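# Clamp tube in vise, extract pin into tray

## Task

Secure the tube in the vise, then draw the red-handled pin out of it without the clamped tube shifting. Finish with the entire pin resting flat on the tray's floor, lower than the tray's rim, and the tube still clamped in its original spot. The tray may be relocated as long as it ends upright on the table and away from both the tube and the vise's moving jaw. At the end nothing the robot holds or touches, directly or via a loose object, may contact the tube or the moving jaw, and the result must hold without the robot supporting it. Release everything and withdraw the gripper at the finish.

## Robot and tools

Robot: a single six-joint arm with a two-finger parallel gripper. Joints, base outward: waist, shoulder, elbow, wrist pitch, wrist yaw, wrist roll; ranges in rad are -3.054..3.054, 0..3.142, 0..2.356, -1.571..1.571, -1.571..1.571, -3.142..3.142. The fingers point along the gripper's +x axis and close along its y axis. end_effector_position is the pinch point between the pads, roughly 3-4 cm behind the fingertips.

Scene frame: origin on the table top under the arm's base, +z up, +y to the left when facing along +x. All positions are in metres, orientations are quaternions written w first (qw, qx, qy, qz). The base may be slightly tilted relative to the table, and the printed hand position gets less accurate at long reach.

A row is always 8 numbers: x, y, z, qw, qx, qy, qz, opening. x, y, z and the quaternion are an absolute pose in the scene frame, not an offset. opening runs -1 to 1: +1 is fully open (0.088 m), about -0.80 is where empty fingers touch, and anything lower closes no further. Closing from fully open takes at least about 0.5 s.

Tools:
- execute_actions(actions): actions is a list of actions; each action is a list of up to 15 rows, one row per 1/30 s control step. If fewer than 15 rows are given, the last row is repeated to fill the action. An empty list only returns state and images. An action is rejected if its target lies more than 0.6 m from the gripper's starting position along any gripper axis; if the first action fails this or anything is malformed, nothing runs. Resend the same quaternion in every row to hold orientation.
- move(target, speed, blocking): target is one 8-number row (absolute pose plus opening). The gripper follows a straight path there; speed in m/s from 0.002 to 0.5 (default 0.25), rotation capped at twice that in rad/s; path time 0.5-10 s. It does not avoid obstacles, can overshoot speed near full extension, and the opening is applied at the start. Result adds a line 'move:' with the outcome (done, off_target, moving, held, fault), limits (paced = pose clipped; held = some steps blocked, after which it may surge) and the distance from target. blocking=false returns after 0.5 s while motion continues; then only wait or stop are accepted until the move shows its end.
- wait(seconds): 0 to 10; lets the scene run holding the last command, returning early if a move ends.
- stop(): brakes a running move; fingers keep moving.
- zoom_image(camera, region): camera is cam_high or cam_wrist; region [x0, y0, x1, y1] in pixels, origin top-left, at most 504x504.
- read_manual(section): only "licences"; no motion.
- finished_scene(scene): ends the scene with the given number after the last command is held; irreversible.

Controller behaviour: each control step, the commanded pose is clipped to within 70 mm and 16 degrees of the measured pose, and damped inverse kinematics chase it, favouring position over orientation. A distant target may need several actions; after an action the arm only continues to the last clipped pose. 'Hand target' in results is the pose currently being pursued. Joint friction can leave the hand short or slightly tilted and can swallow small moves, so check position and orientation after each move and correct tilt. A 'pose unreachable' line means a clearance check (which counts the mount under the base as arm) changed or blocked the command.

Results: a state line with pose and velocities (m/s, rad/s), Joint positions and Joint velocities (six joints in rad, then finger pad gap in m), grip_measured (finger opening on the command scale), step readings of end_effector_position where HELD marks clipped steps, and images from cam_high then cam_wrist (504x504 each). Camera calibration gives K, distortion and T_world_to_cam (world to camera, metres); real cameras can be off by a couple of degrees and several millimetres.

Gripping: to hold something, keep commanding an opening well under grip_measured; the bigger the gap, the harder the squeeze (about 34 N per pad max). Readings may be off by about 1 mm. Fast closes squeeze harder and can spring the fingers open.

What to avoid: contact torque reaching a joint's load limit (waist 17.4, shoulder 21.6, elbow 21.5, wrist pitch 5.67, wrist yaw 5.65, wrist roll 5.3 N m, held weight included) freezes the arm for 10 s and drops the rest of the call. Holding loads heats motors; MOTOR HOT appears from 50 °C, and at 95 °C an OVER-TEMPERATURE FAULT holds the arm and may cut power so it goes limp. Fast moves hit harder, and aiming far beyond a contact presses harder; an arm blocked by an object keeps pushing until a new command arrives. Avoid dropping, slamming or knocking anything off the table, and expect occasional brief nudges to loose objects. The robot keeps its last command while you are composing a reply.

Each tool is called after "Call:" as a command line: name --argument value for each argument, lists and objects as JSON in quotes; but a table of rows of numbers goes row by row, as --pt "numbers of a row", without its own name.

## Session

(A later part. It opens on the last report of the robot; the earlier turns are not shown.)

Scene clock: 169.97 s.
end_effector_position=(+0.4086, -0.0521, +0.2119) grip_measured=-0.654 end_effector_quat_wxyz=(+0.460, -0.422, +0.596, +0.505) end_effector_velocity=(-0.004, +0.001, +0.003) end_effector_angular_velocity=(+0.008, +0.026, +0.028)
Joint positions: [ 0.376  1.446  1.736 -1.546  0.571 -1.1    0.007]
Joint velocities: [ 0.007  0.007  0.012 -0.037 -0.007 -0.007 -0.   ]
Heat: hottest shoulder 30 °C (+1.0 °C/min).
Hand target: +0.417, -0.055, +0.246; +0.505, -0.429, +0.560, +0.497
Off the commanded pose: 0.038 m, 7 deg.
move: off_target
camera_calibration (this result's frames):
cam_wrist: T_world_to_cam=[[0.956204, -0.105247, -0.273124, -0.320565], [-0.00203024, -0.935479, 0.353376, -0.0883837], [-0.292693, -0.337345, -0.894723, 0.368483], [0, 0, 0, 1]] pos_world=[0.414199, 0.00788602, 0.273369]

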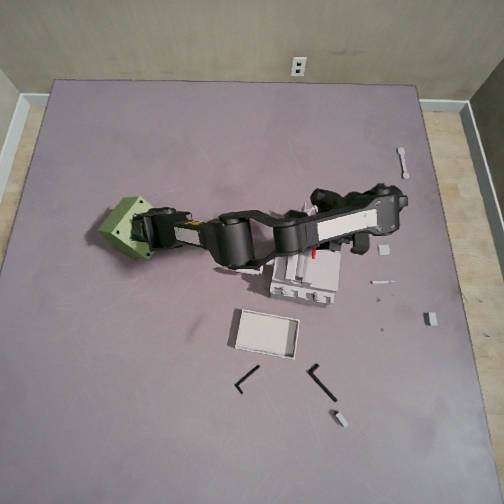

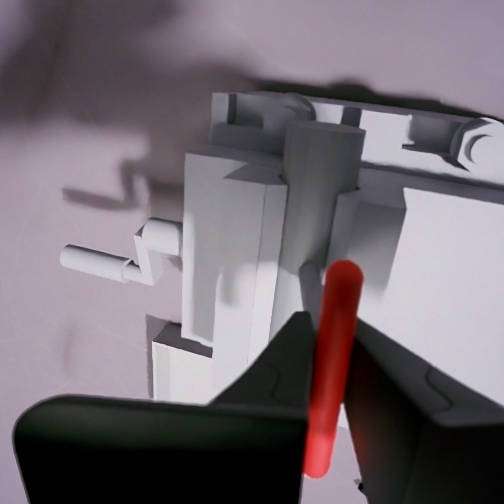

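Call:
execute_actions --actions '[[[0.412,-0.056,0.248,0.546,-0.375,0.609,0.434,-1]],[[0.412,-0.056,0.248,0.456,-0.481,0.505,0.552,-1]],[[0.412,-0.056,0.25,0.546,-0.375,0.609,0.434,-1]],[[0.412,-0.056,0.25,0.504,-0.43,0.56,0.496,-1]]]'

Scene clock: 177.40 s.
end_effector_position=(+0.4080, -0.0530, +0.2196) grip_measured=-0.651 end_effector_quat_wxyz=(+0.466, -0.430, +0.591, +0.499) end_effector_velocity=(+0.000, +0.002, +0.000) end_effector_angular_velocity=(+0.014, -0.003, +0.018)
Joint positions: [ 0.401  1.424  1.732 -1.551  0.592 -1.088  0.007]
Joint velocities: [ 0.002 -0.002 -0.002  0.007 -0.007 -0.022 -0.   ]
Heat: hottest shoulder 36 °C (+7.1 °C/min).
Hand target: +0.411, -0.057, +0.248; +0.504, -0.430, +0.560, +0.497
Off the commanded pose: 0.031 m, 6 deg.
Step readings (end_effector_position; steps 1 to 15: 1st action; 16 to 30: 2nd action; 31 to 45: 3rd action; 46 to 60: 4th action):
0: (+0.4086, -0.0521, +0.2147)
1: (+0.4084, -0.0524, +0.2149)
2: (+0.4083, -0.0525, +0.2151)
4: (+0.4082, -0.0529, +0.2153)
8: (+0.4083, -0.0533, +0.2153)
15: (+0.4084, -0.0534, +0.2153)
16: (+0.4085, -0.0531, +0.2155)
17: (+0.4085, -0.0526, +0.2159)
19: (+0.4082, -0.0520, +0.2162)
23: (+0.4086, -0.0526, +0.2159)
30: (+0.4088, -0.0533, +0.2160)
31: (+0.4086, -0.0536, +0.2160)
32: (+0.4084, -0.0536, +0.2161)
34: (+0.4081, -0.0540, +0.2173)
38: (+0.4079, -0.0545, +0.2181)
45: (+0.4083, -0.0545, +0.2184)
46: (+0.4084, -0.0543, +0.2187)
47: (+0.4085, -0.0540, +0.2190)
49: (+0.4084, -0.0535, +0.2194)
53: (+0.4081, -0.0531, +0.2196)
60: end_effector_position above
camera_calibration (this result's frames):
cam_wrist: T_world_to_cam=[[0.963149, -0.104188, -0.247969, -0.326355], [-0.00900045, -0.933896, 0.357432, -0.0898615], [-0.268817, -0.342029, -0.900419, 0.366205], [0, 0, 0, 1]] pos_world=[0.411962, 0.00732917, 0.280932]

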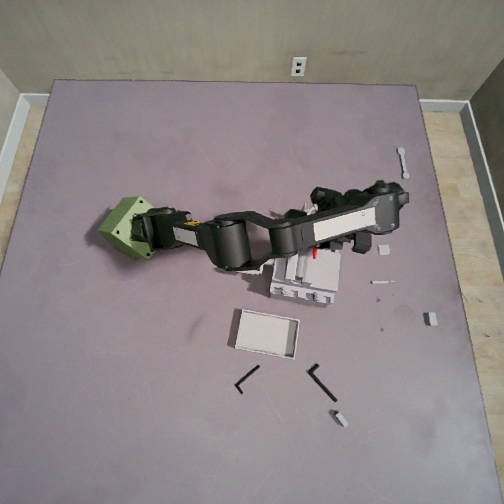

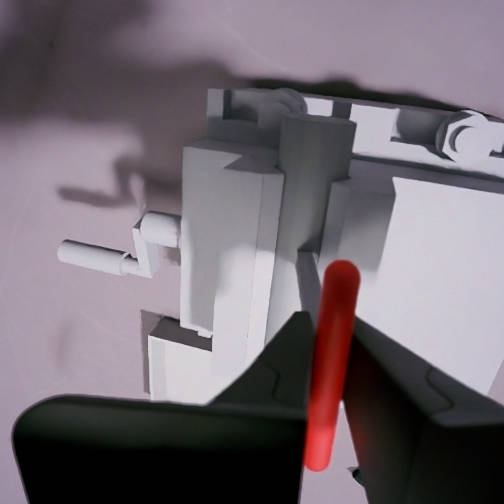

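Coming out. Keep ramping.

Call:
execute_actions --actions '[[[0.415,-0.056,0.255,0.52,-0.447,0.547,0.48,-1]],[[0.416,-0.056,0.26,0.52,-0.447,0.547,0.48,-1]],[[0.417,-0.056,0.265,0.52,-0.447,0.547,0.48,-1]],[[0.418,-0.056,0.27,0.52,-0.447,0.547,0.48,-1]]]'

Scene clock: 183.90 s.
end_effector_position=(+0.4081, -0.0530, +0.2240) grip_measured=-0.647 end_effector_quat_wxyz=(+0.468, -0.443, +0.587, +0.489) end_effector_velocity=(-0.002, +0.001, +0.001) end_effector_angular_velocity=(+0.008, +0.008, +0.012)
Joint positions: [ 0.428  1.409  1.718 -1.548  0.628 -1.072  0.007]
Joint velocities: [ 0.002 -0.002 -0.002 -0.007 -0.007 -0.007 -0.   ]
Heat: hottest shoulder 40 °C (+12.0 °C/min).
Hand target: +0.415, -0.059, +0.266; +0.526, -0.447, +0.542, +0.479
Off the commanded pose: 0.047 m, 8 deg.
joint sent to its limit — the command would take joint 4 (wrist pitch) past its lower limit, so that joint was sent only as far as its limit.
Step readings (end_effector_position; steps 1 to 15: 1st action; 16 to 30: 2nd action; 31 to 45: 3rd action; 46 to 60: 4th action):
0: (+0.4077, -0.0529, +0.2202)
1: (+0.4077, -0.0533, +0.2210)
2: (+0.4075, -0.0533, +0.2212)
4: (+0.4074, -0.0531, +0.2213)
8: (+0.4072, -0.0531, +0.2215)
15: (+0.4072, -0.0530, +0.2215)
16: (+0.4073, -0.0530, +0.2216)
17: (+0.4073, -0.0530, +0.2218)
19: (+0.4073, -0.0530, +0.2220)
23: (+0.4074, -0.0531, +0.2223)
30: (+0.4075, -0.0531, +0.2224)
31: (+0.4077, -0.0534, +0.2230)
32: (+0.4079, -0.0533, +0.2231)
34: (+0.4081, -0.0531, +0.2231)
38: (+0.4082, -0.0530, +0.2232)
45: (+0.4082, -0.0529, +0.2234)
46: (+0.4082, -0.0531, +0.2235)
47: (+0.4083, -0.0530, +0.2237)
49: (+0.4082, -0.0531, +0.2238)
53: (+0.4082, -0.0531, +0.2239)
60: end_effector_position above
camera_calibration (this result's frames):
cam_wrist: T_world_to_cam=[[0.970326, -0.101669, -0.219388, -0.334545], [-0.012659, -0.927423, 0.3738, -0.0932952], [-0.241469, -0.359931, -0.901189, 0.358225], [0, 0, 0, 1]] pos_world=[0.409937, 0.00839901, 0.284307]

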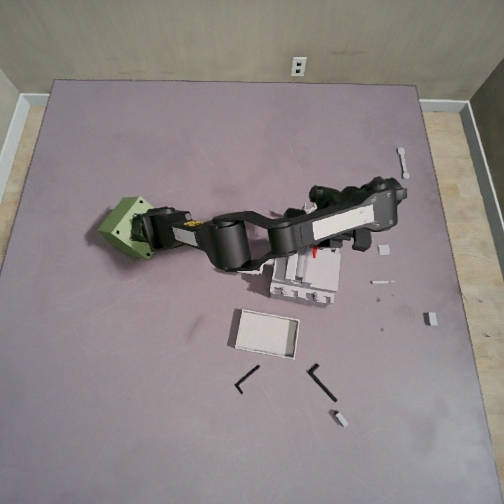

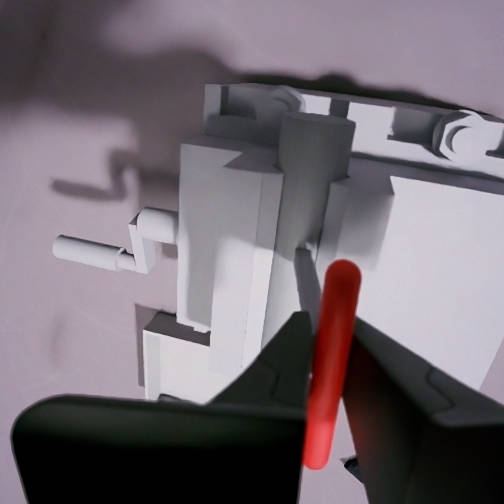

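Call:
execute_actions --actions '[[[0.41,-0.053,0.24,0.504,-0.43,0.56,0.496,-1]],[[0.409,-0.053,0.224,0.504,-0.43,0.56,0.496,-1]],[[0.409,-0.051,0.222,0.504,-0.43,0.56,0.496,-0.3]],[[0.407,-0.05,0.21,0.489,-0.412,0.573,0.511,-0.3]],[[0.407,-0.05,0.21,0.489,-0.412,0.573,0.511,-1]]]'

Call:
move --target '[0.424,-0.055,0.24,0.504,-0.43,0.56,0.496,-1]' --speed 0.015

Scene clock: 191.80 s.
end_effector_position=(+0.4054, -0.0510, +0.2130) grip_measured=-0.645 end_effector_quat_wxyz=(+0.493, -0.412, +0.572, +0.510) end_effector_velocity=(-0.003, +0.002, +0.000) end_effector_angular_velocity=(+0.020, +0.013, +0.006)
Joint positions: [ 0.355  1.372  1.661 -1.455  0.511 -1.157  0.007]
Joint velocities: [-0.002 -0.002 -0.002 -0.007 -0.022 -0.007  0.   ]
Heat: hottest shoulder 44 °C (+16.1 °C/min).
Hand target: +0.407, -0.050, +0.210; +0.489, -0.412, +0.573, +0.511
Off the commanded pose: 0.004 m, 0 deg.
Step readings (end_effector_position; steps 1 to 15: 1st action; 16 to 30: 2nd action; 31 to 45: 3rd action; 46 to 60: 4th action; 61 to 75: 5th action):
0: (+0.4079, -0.0532, +0.2249)
1: (+0.4073, -0.0528, +0.2236)
2: (+0.4071, -0.0528, +0.2223)
4: (+0.4069, -0.0534, +0.2220)
8: (+0.4067, -0.0539, +0.2218)
15: (+0.4067, -0.0540, +0.2216)
16: (+0.4061, -0.0536, +0.2206)
17: (+0.4060, -0.0536, +0.2202)
19: (+0.4057, -0.0542, +0.2200)
23: (+0.4054, -0.0543, +0.2199)
30: (+0.4054, -0.0545, +0.2198)
31: (+0.4053, -0.0543, +0.2196)
32: (+0.4053, -0.0543, +0.2195)
34: (+0.4098, -0.0518, +0.2190)
38: (+0.4097, -0.0506, +0.2196)
45: (+0.4097, -0.0506, +0.2196)
46: (+0.4093, -0.0500, +0.2193)
47: (+0.4081, -0.0505, +0.2183)
49: (+0.4066, -0.0518, +0.2162)
53: (+0.4058, -0.0511, +0.2131)
60: (+0.4058, -0.0510, +0.2128)
61: (+0.4058, -0.0510, +0.2128)
62: (+0.4058, -0.0510, +0.2128)
64: (+0.4054, -0.0510, +0.2129)
68: (+0.4055, -0.0510, +0.2130)
75: end_effector_position above
camera_calibration (this result's frames):
cam_wrist: T_world_to_cam=[[0.966226, -0.107459, -0.234221, -0.329604], [-0.0363065, -0.956607, 0.28911, -0.0611903], [-0.255125, -0.270842, -0.928201, 0.364222], [0, 0, 0, 1]] pos_world=[0.409173, 0.0046924, 0.278561]

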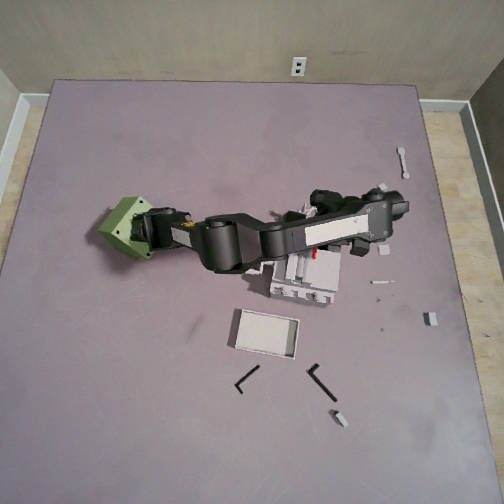

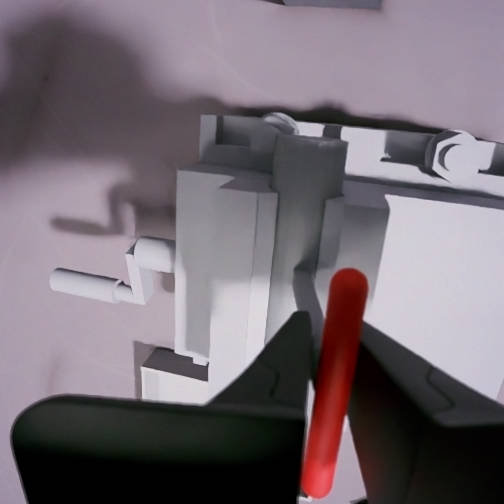

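Scene clock: 194.23 s.
end_effector_position=(+0.4100, -0.0506, +0.2168) grip_measured=-0.653 end_effector_quat_wxyz=(+0.468, -0.417, +0.583, +0.517) end_effector_velocity=(-0.003, -0.003, +0.000) end_effector_angular_velocity=(-0.007, +0.016, +0.034)
Joint positions: [ 0.375  1.436  1.75  -1.546  0.538 -1.128  0.007]
Joint velocities: [-0.002  0.002  0.002 -0.022  0.007 -0.022 -0.   ]
Heat: hottest shoulder 44 °C (+16.2 °C/min).
Hand target: +0.423, -0.056, +0.239; +0.505, -0.429, +0.561, +0.496
Off the commanded pose: 0.027 m, 6 deg.
move: off_target
camera_calibration (this result's frames):
cam_wrist: T_world_to_cam=[[0.95884, -0.0883725, -0.269846, -0.321405], [0.00176106, -0.948466, 0.316873, -0.0829543], [-0.283943, -0.304306, -0.909271, 0.375022], [0, 0, 0, 1]] pos_world=[0.414807, 0.00703869, 0.280553]

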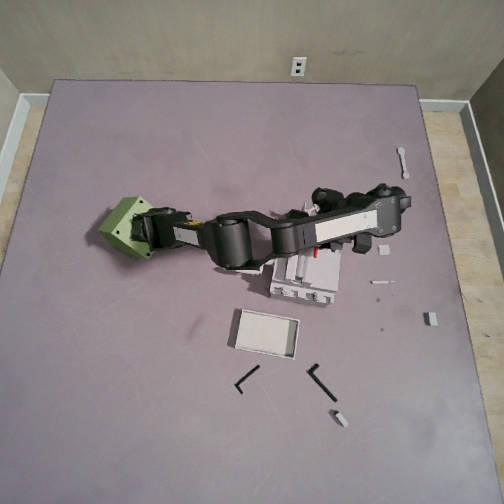

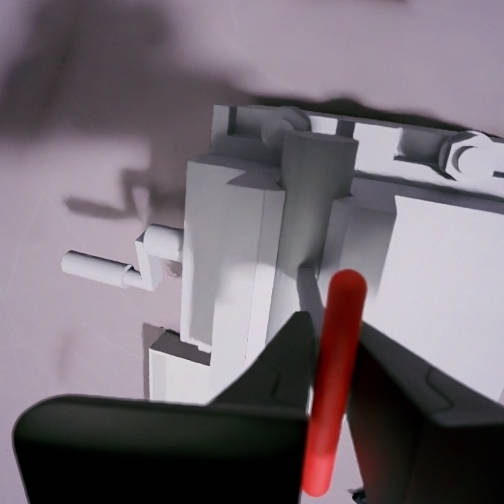

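Call:
execute_actions --actions '[[[0.415,-0.056,0.246,0.546,-0.375,0.609,0.434,-1]],[[0.415,-0.056,0.248,0.456,-0.481,0.505,0.552,-1]],[[0.415,-0.056,0.25,0.546,-0.375,0.609,0.434,-1]],[[0.415,-0.056,0.252,0.456,-0.481,0.505,0.552,-1]],[[0.415,-0.056,0.254,0.546,-0.375,0.609,0.434,-1]],[[0.415,-0.056,0.256,0.456,-0.481,0.505,0.552,-1]],[[0.415,-0.056,0.256,0.546,-0.375,0.609,0.434,-1]],[[0.415,-0.056,0.256,0.504,-0.43,0.56,0.496,-1]]]'

Scene clock: 205.23 s.
end_effector_position=(+0.4145, -0.0539, +0.2522) grip_measured=-0.653 end_effector_quat_wxyz=(+0.510, -0.434, +0.554, +0.495) end_effector_velocity=(+0.000, +0.000, -0.002) end_effector_angular_velocity=(-0.005, -0.001, +0.037)
Joint positions: [ 0.464  1.364  1.786 -1.572  0.584 -1.087  0.007]
Joint velocities: [-0.002  0.002 -0.007  0.007  0.007 -0.037 -0.   ]
Heat: hottest shoulder 45 °C (+17.2 °C/min).
Hand target: +0.415, -0.056, +0.255; +0.515, -0.434, +0.551, +0.493
Off the commanded pose: 0.004 m, 1 deg.
joint sent to its limit — the command would take joint 4 (wrist pitch) past its lower limit, so that joint was sent only as far as its limit.
Step readings (end_effector_position; steps 1 to 15: 1st action; 16 to 30: 2nd action; 31 to 45: 3rd action; 46 to 60: 4th action; 61 to 75: 5th action; 76 to 90: 6th action; 91 to 105: 7th action; 106 to 120: 8th action):
0: (+0.4105, -0.0509, +0.2233)
1: (+0.4106, -0.0515, +0.2246)
2: (+0.4105, -0.0518, +0.2261)
4: (+0.4104, -0.0522, +0.2271)
8: (+0.4101, -0.0518, +0.2274)
15: (+0.4101, -0.0516, +0.2276)
16: (+0.4100, -0.0514, +0.2278)
17: (+0.4097, -0.0509, +0.2285)
19: (+0.4093, -0.0502, +0.2293)
23: (+0.4091, -0.0501, +0.2293)
30: (+0.4091, -0.0504, +0.2292)
31: (+0.4092, -0.0507, +0.2293)
32: (+0.4093, -0.0510, +0.2295)
34: (+0.4093, -0.0512, +0.2305)
38: (+0.4093, -0.0520, +0.2324)
45: (+0.4094, -0.0519, +0.2328)
46: (+0.4093, -0.0517, +0.2329)
47: (+0.4091, -0.0511, +0.2332)
49: (+0.4087, -0.0509, +0.2348)
53: (+0.4086, -0.0509, +0.2351)
60: (+0.4086, -0.0511, +0.2349)
61: (+0.4086, -0.0513, +0.2351)
62: (+0.4087, -0.0514, +0.2351)
64: (+0.4088, -0.0518, +0.2368)
68: (+0.4125, -0.0535, +0.2464)
75: (+0.4140, -0.0550, +0.2509)
76: (+0.4144, -0.0552, +0.2510)
77: (+0.4146, -0.0550, +0.2515)
79: (+0.4148, -0.0544, +0.2522)
83: (+0.4148, -0.0542, +0.2523)
90: (+0.4146, -0.0536, +0.2523)
91: (+0.4143, -0.0534, +0.2523)
92: (+0.4141, -0.0531, +0.2523)
94: (+0.4140, -0.0529, +0.2522)
98: (+0.4140, -0.0530, +0.2523)
105: (+0.4142, -0.0535, +0.2523)
106: (+0.4143, -0.0537, +0.2522)
107: (+0.4144, -0.0539, +0.2522)
109: (+0.4145, -0.0539, +0.2522)
113: (+0.4145, -0.0539, +0.2522)
120: end_effector_position above
camera_calibration (this result's frames):
cam_wrist: T_world_to_cam=[[0.981117, -0.102766, -0.163857, -0.353127], [-0.0512963, -0.955085, 0.291859, -0.0694033], [-0.18649, -0.277943, -0.942321, 0.376885], [0, 0, 0, 1]] pos_world=[0.413184, 0.00217663, 0.31754]

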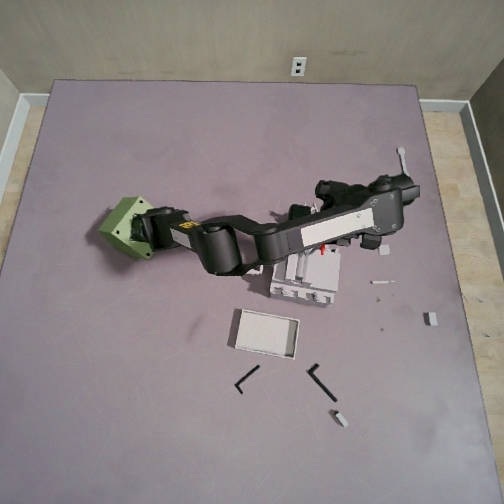

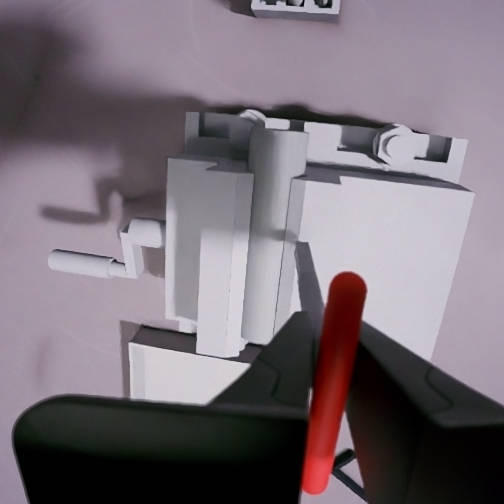

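Call:
move --target '[0.41,-0.1,0.275,0.56,-0.5,0.5,0.43,-1]'

Call:
move --target '[0.32,-0.22,0.21,0.67,-0.633,0.314,0.225,-1]'

Call:
move --target '[0.285,-0.218,0.13,0.67,-0.633,0.314,0.225,-1]' --speed 0.12

Call:
move --target '[0.285,-0.218,0.095,0.67,-0.633,0.314,0.225,-1]' --speed 0.04

Scene clock: 211.63 s.
end_effector_position=(+0.4118, -0.0980, +0.2746) grip_measured=-0.653 end_effector_quat_wxyz=(+0.560, -0.499, +0.501, +0.432) end_effector_velocity=(+0.002, +0.003, -0.007) end_effector_angular_velocity=(-0.004, +0.000, +0.025)
Joint positions: [ 0.407  1.121  1.622 -1.355  0.648 -1.305  0.007]
Joint velocities: [-0.012  0.002 -0.027  0.037 -0.007 -0.037 -0.   ]
Heat: hottest shoulder 43 °C (+15.1 °C/min).
Hand target: +0.410, -0.100, +0.275; +0.561, -0.500, +0.501, +0.430
Off the commanded pose: 0.003 m, 0 deg.
move: done
camera_calibration (this result's frames):
cam_wrist: T_world_to_cam=[[0.992762, -0.0993121, 0.0675339, -0.419415], [-0.115555, -0.943084, 0.311834, -0.0960345], [0.0327213, -0.31738, -0.947734, 0.292571], [0, 0, 0, 1]] pos_world=[0.395708, -0.0393652, 0.335551]

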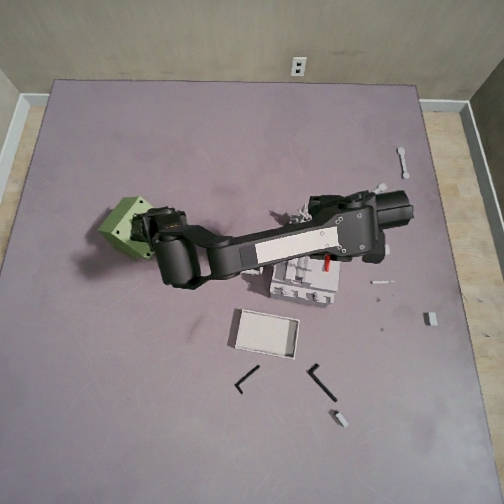

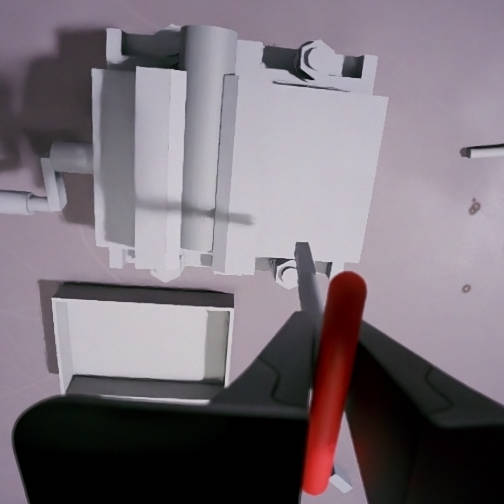

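Scene clock: 213.57 s.
end_effector_position=(+0.3223, -0.2192, +0.2145) grip_measured=-0.653 end_effector_quat_wxyz=(+0.668, -0.638, +0.311, +0.224) end_effector_velocity=(-0.001, +0.001, -0.001) end_effector_angular_velocity=(+0.009, -0.009, +0.008)
Joint positions: [-1.206  0.603  0.614 -0.022 -0.96  -1.854  0.007]
Joint velocities: [-0.007  0.002 -0.012  0.022 -0.022  0.007  0.   ]
Heat: hottest shoulder 43 °C (+15.1 °C/min).
Hand target: +0.319, -0.220, +0.211; +0.672, -0.632, +0.314, +0.225
Off the commanded pose: 0.005 m, 1 deg.
move: done
camera_calibration (this result's frames):
cam_wrist: T_world_to_cam=[[0.740419, -0.061949, 0.669285, -0.378048], [-0.30802, -0.916306, 0.255944, -0.122069], [0.597414, -0.395659, -0.697532, -0.0527305], [0, 0, 0, 1]] pos_world=[0.273817, -0.156135, 0.247483]

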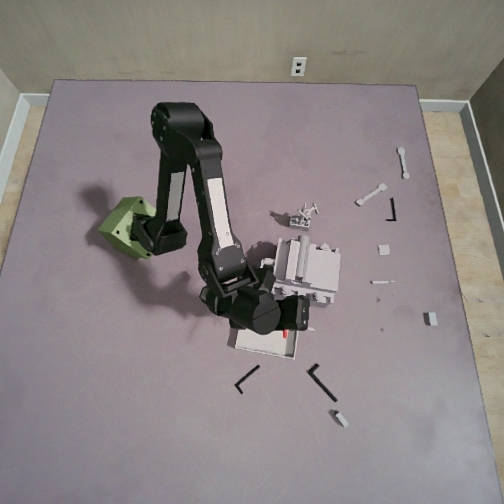

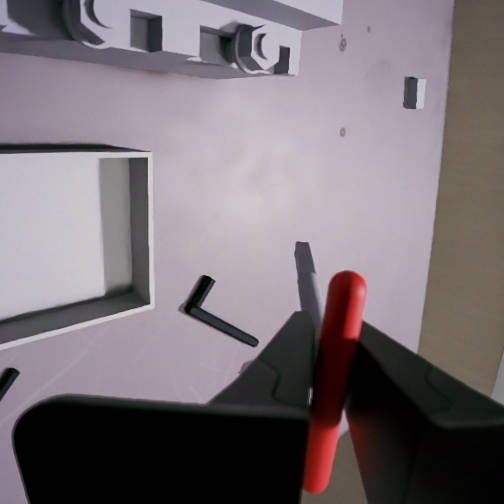

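Scene clock: 214.77 s.
end_effector_position=(+0.2868, -0.2196, +0.1337) grip_measured=-0.654 end_effector_quat_wxyz=(+0.667, -0.639, +0.312, +0.224) end_effector_velocity=(-0.004, +0.003, -0.006) end_effector_angular_velocity=(+0.017, +0.008, +0.003)
Joint positions: [-1.137  0.828  0.347  0.471 -0.888 -1.855  0.007]
Joint velocities: [ 0.002  0.017 -0.012  0.007 -0.007 -0.007 -0.   ]
Heat: hottest shoulder 42 °C (+14.1 °C/min).
Hand target: +0.285, -0.218, +0.130; +0.670, -0.633, +0.314, +0.225
Off the commanded pose: 0.004 m, 1 deg.
move: done
camera_calibration (this result's frames):
cam_wrist: T_world_to_cam=[[0.741437, -0.0597186, 0.66836, -0.297385], [-0.308118, -0.915119, 0.26004, -0.112916], [0.5961, -0.398737, -0.696903, -0.0883813], [0, 0, 0, 1]] pos_world=[0.238385, -0.156332, 0.16653]

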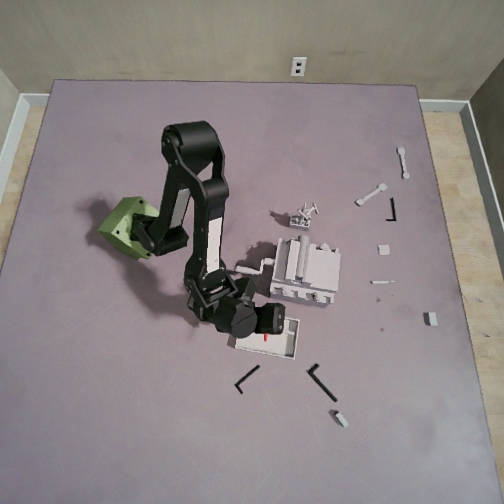

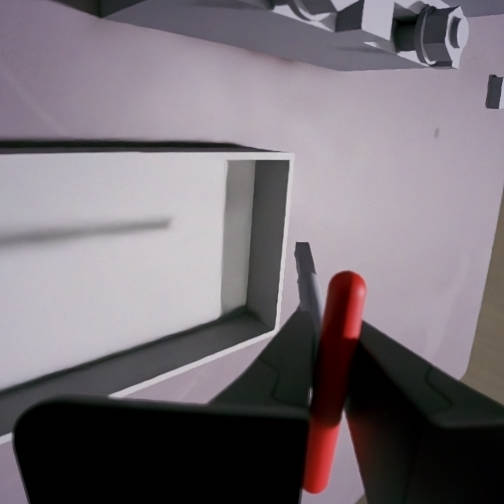

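Scene clock: 216.03 s.
end_effector_position=(+0.2868, -0.2199, +0.0984) grip_measured=-0.655 end_effector_quat_wxyz=(+0.667, -0.639, +0.312, +0.224) end_effector_velocity=(-0.000, -0.000, -0.001) end_effector_angular_velocity=(+0.003, -0.007, +0.001)
Joint positions: [-1.052  1.031  0.309  0.714 -0.803 -1.852  0.007]
Joint velocities: [-0.002  0.012 -0.002  0.022 -0.007  0.007 -0.   ]
Heat: hottest shoulder 42 °C (+14.2 °C/min).
Hand target: +0.285, -0.218, +0.095; +0.670, -0.634, +0.314, +0.225
Off the commanded pose: 0.004 m, 1 deg.
move: done
camera_calibration (this result's frames):
cam_wrist: T_world_to_cam=[[0.740689, -0.0600927, 0.669155, -0.273772], [-0.308644, -0.915107, 0.259458, -0.103798], [0.596757, -0.398708, -0.696357, -0.113382], [0, 0, 0, 1]] pos_world=[0.238405, -0.156644, 0.131173]

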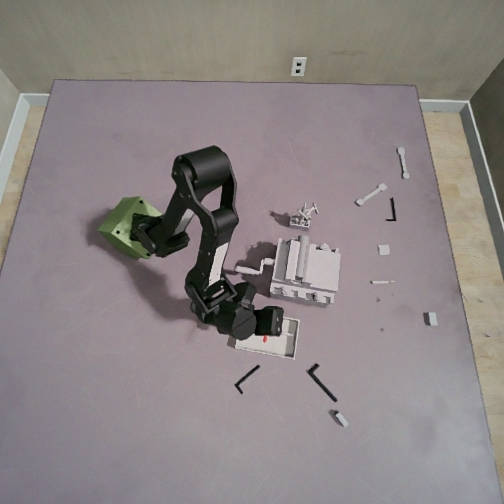

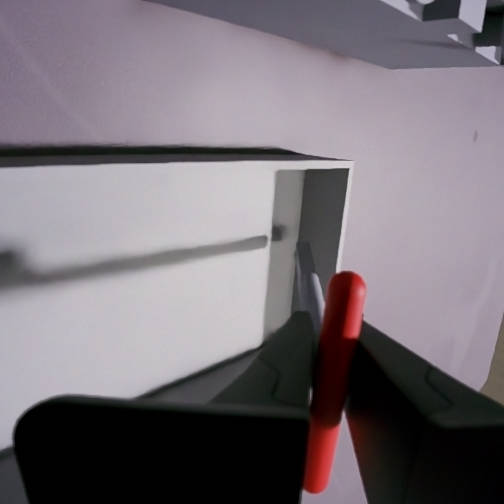

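Call:
execute_actions --actions '[[[0.283,-0.214,0.087,0.67,-0.633,0.314,0.225,-1]],[[0.283,-0.214,0.087,0.67,-0.633,0.314,0.225,-0.4]],[[0.283,-0.214,0.085,0.67,-0.633,0.314,0.225,0]],[[0.283,-0.214,0.083,0.67,-0.633,0.314,0.225,0.4]]]'

Call:
move --target '[0.258,-0.212,0.092,0.67,-0.633,0.314,0.225,0.4]' --speed 0.03

Call:
move --target '[0.265,-0.24,0.17,0.67,-0.633,0.314,0.225,0.4]'

Scene clock: 224.37 s.
end_effector_position=(+0.2850, -0.2159, +0.0863) grip_measured=+0.397 end_effector_quat_wxyz=(+0.667, -0.639, +0.311, +0.223) end_effector_velocity=(-0.002, +0.000, +0.001) end_effector_angular_velocity=(-0.007, -0.001, +0.006)
Joint positions: [-1.022  1.1    0.286  0.809 -0.773 -1.851  0.058]
Joint velocities: [-0.007 -0.002 -0.007  0.007 -0.007 -0.007  0.001]
Heat: hottest shoulder 39 °C (+11.1 °C/min).
Hand target: +0.283, -0.214, +0.083; +0.670, -0.634, +0.314, +0.225
Off the commanded pose: 0.004 m, 1 deg.
Step readings (end_effector_position; steps 1 to 15: 1st action; 16 to 30: 2nd action; 31 to 45: 3rd action; 46 to 60: 4th action):
0: (+0.2867, -0.2198, +0.0980)
1: (+0.2868, -0.2199, +0.0975)
2: (+0.2871, -0.2192, +0.0964)
4: (+0.2856, -0.2171, +0.0928)
8: (+0.2842, -0.2156, +0.0899)
15: (+0.2847, -0.2160, +0.0900)
16: (+0.2848, -0.2159, +0.0899)
17: (+0.2848, -0.2159, +0.0900)
19: (+0.2849, -0.2160, +0.0901)
23: (+0.2850, -0.2160, +0.0902)
30: (+0.2850, -0.2160, +0.0902)
31: (+0.2851, -0.2160, +0.0900)
32: (+0.2852, -0.2161, +0.0897)
34: (+0.2849, -0.2158, +0.0887)
38: (+0.2849, -0.2158, +0.0883)
45: (+0.2849, -0.2159, +0.0883)
46: (+0.2851, -0.2160, +0.0881)
47: (+0.2852, -0.2161, +0.0878)
49: (+0.2850, -0.2159, +0.0869)
53: (+0.2849, -0.2159, +0.0863)
60: end_effector_position above
camera_calibration (this result's frames):
cam_wrist: T_world_to_cam=[[0.739744, -0.0593433, 0.670267, -0.263756], [-0.308642, -0.915063, 0.259617, -0.0975745], [0.59793, -0.398922, -0.695227, -0.119692], [0, 0, 0, 1]] pos_world=[0.236563, -0.152687, 0.118906]

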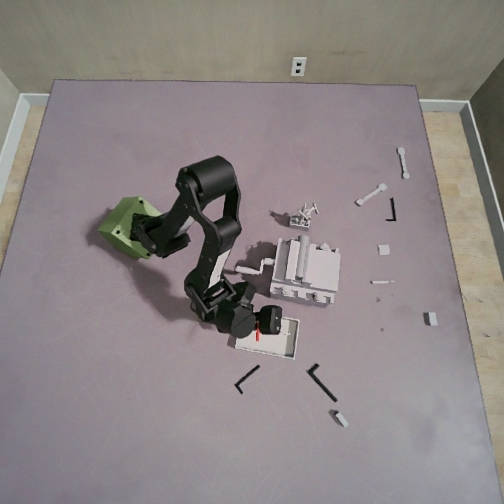

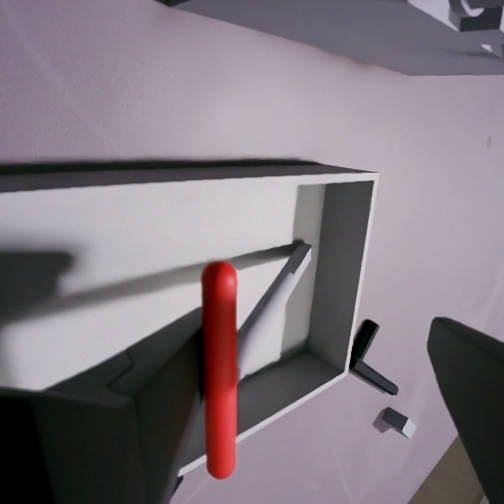

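Scene clock: 225.60 s.
end_effector_position=(+0.2592, -0.2128, +0.0910) grip_measured=+0.400 end_effector_quat_wxyz=(+0.671, -0.632, +0.314, +0.226) end_effector_velocity=(-0.001, -0.001, +0.002) end_effector_angular_velocity=(-0.010, +0.001, +0.003)
Joint positions: [-1.133  1.076  0.222  0.832 -0.886 -1.851  0.059]
Joint velocities: [-0.012 -0.012 -0.002 -0.007 -0.007 -0.007 -0.   ]
Heat: hottest shoulder 39 °C (+11.1 °C/min).
Hand target: +0.258, -0.212, +0.092; +0.670, -0.633, +0.314, +0.225
Off the commanded pose: 0.002 m, 0 deg.
move: done
camera_calibration (this result's frames):
cam_wrist: T_world_to_cam=[[0.744438, -0.0734806, 0.663635, -0.251273], [-0.312462, -0.916714, 0.249004, -0.102333], [0.590067, -0.392729, -0.705397, -0.0954287], [0, 0, 0, 1]] pos_world=[0.211391, -0.149751, 0.12492]

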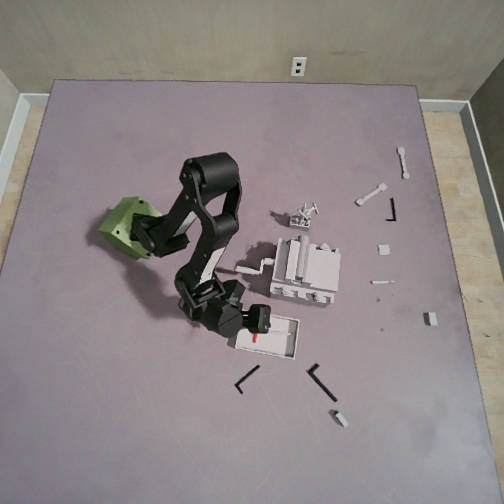

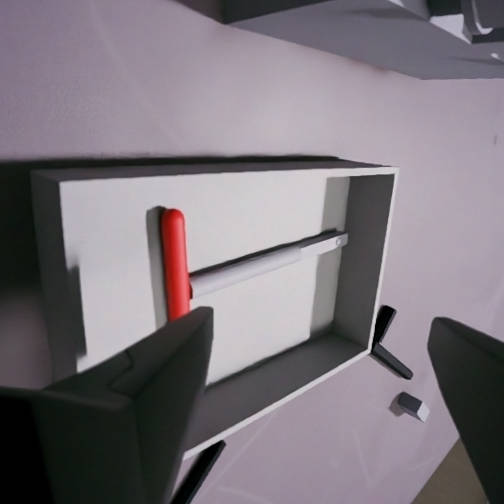

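Scene clock: 226.53 s.
end_effector_position=(+0.2632, -0.2388, +0.1666) grip_measured=+0.400 end_effector_quat_wxyz=(+0.675, -0.628, +0.316, +0.224) end_effector_velocity=(-0.003, +0.002, +0.001) end_effector_angular_velocity=(+0.007, +0.016, +0.010)
Joint positions: [-1.416  0.789  0.409  0.34  -1.169 -1.857  0.059]
Joint velocities: [-0.017 -0.012  0.017 -0.081 -0.022 -0.051  0.   ]
Heat: hottest shoulder 39 °C (+10.1 °C/min).
Hand target: +0.265, -0.240, +0.170; +0.671, -0.633, +0.314, +0.225
Off the commanded pose: 0.004 m, 1 deg.
move: done
camera_calibration (this result's frames):
cam_wrist: T_world_to_cam=[[0.743603, -0.0867203, 0.662974, -0.309131], [-0.320578, -0.916392, 0.239697, -0.1399], [0.586757, -0.390775, -0.709233, -0.0527065], [0, 0, 0, 1]] pos_world=[0.215948, -0.175607, 0.201098]

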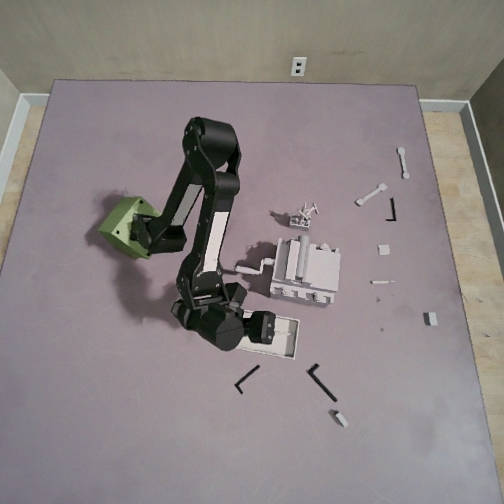

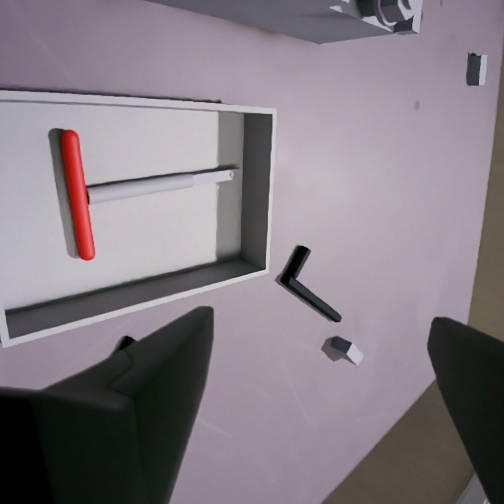

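Call:
finished_scene --scene 2

The scene is finished: the task was done.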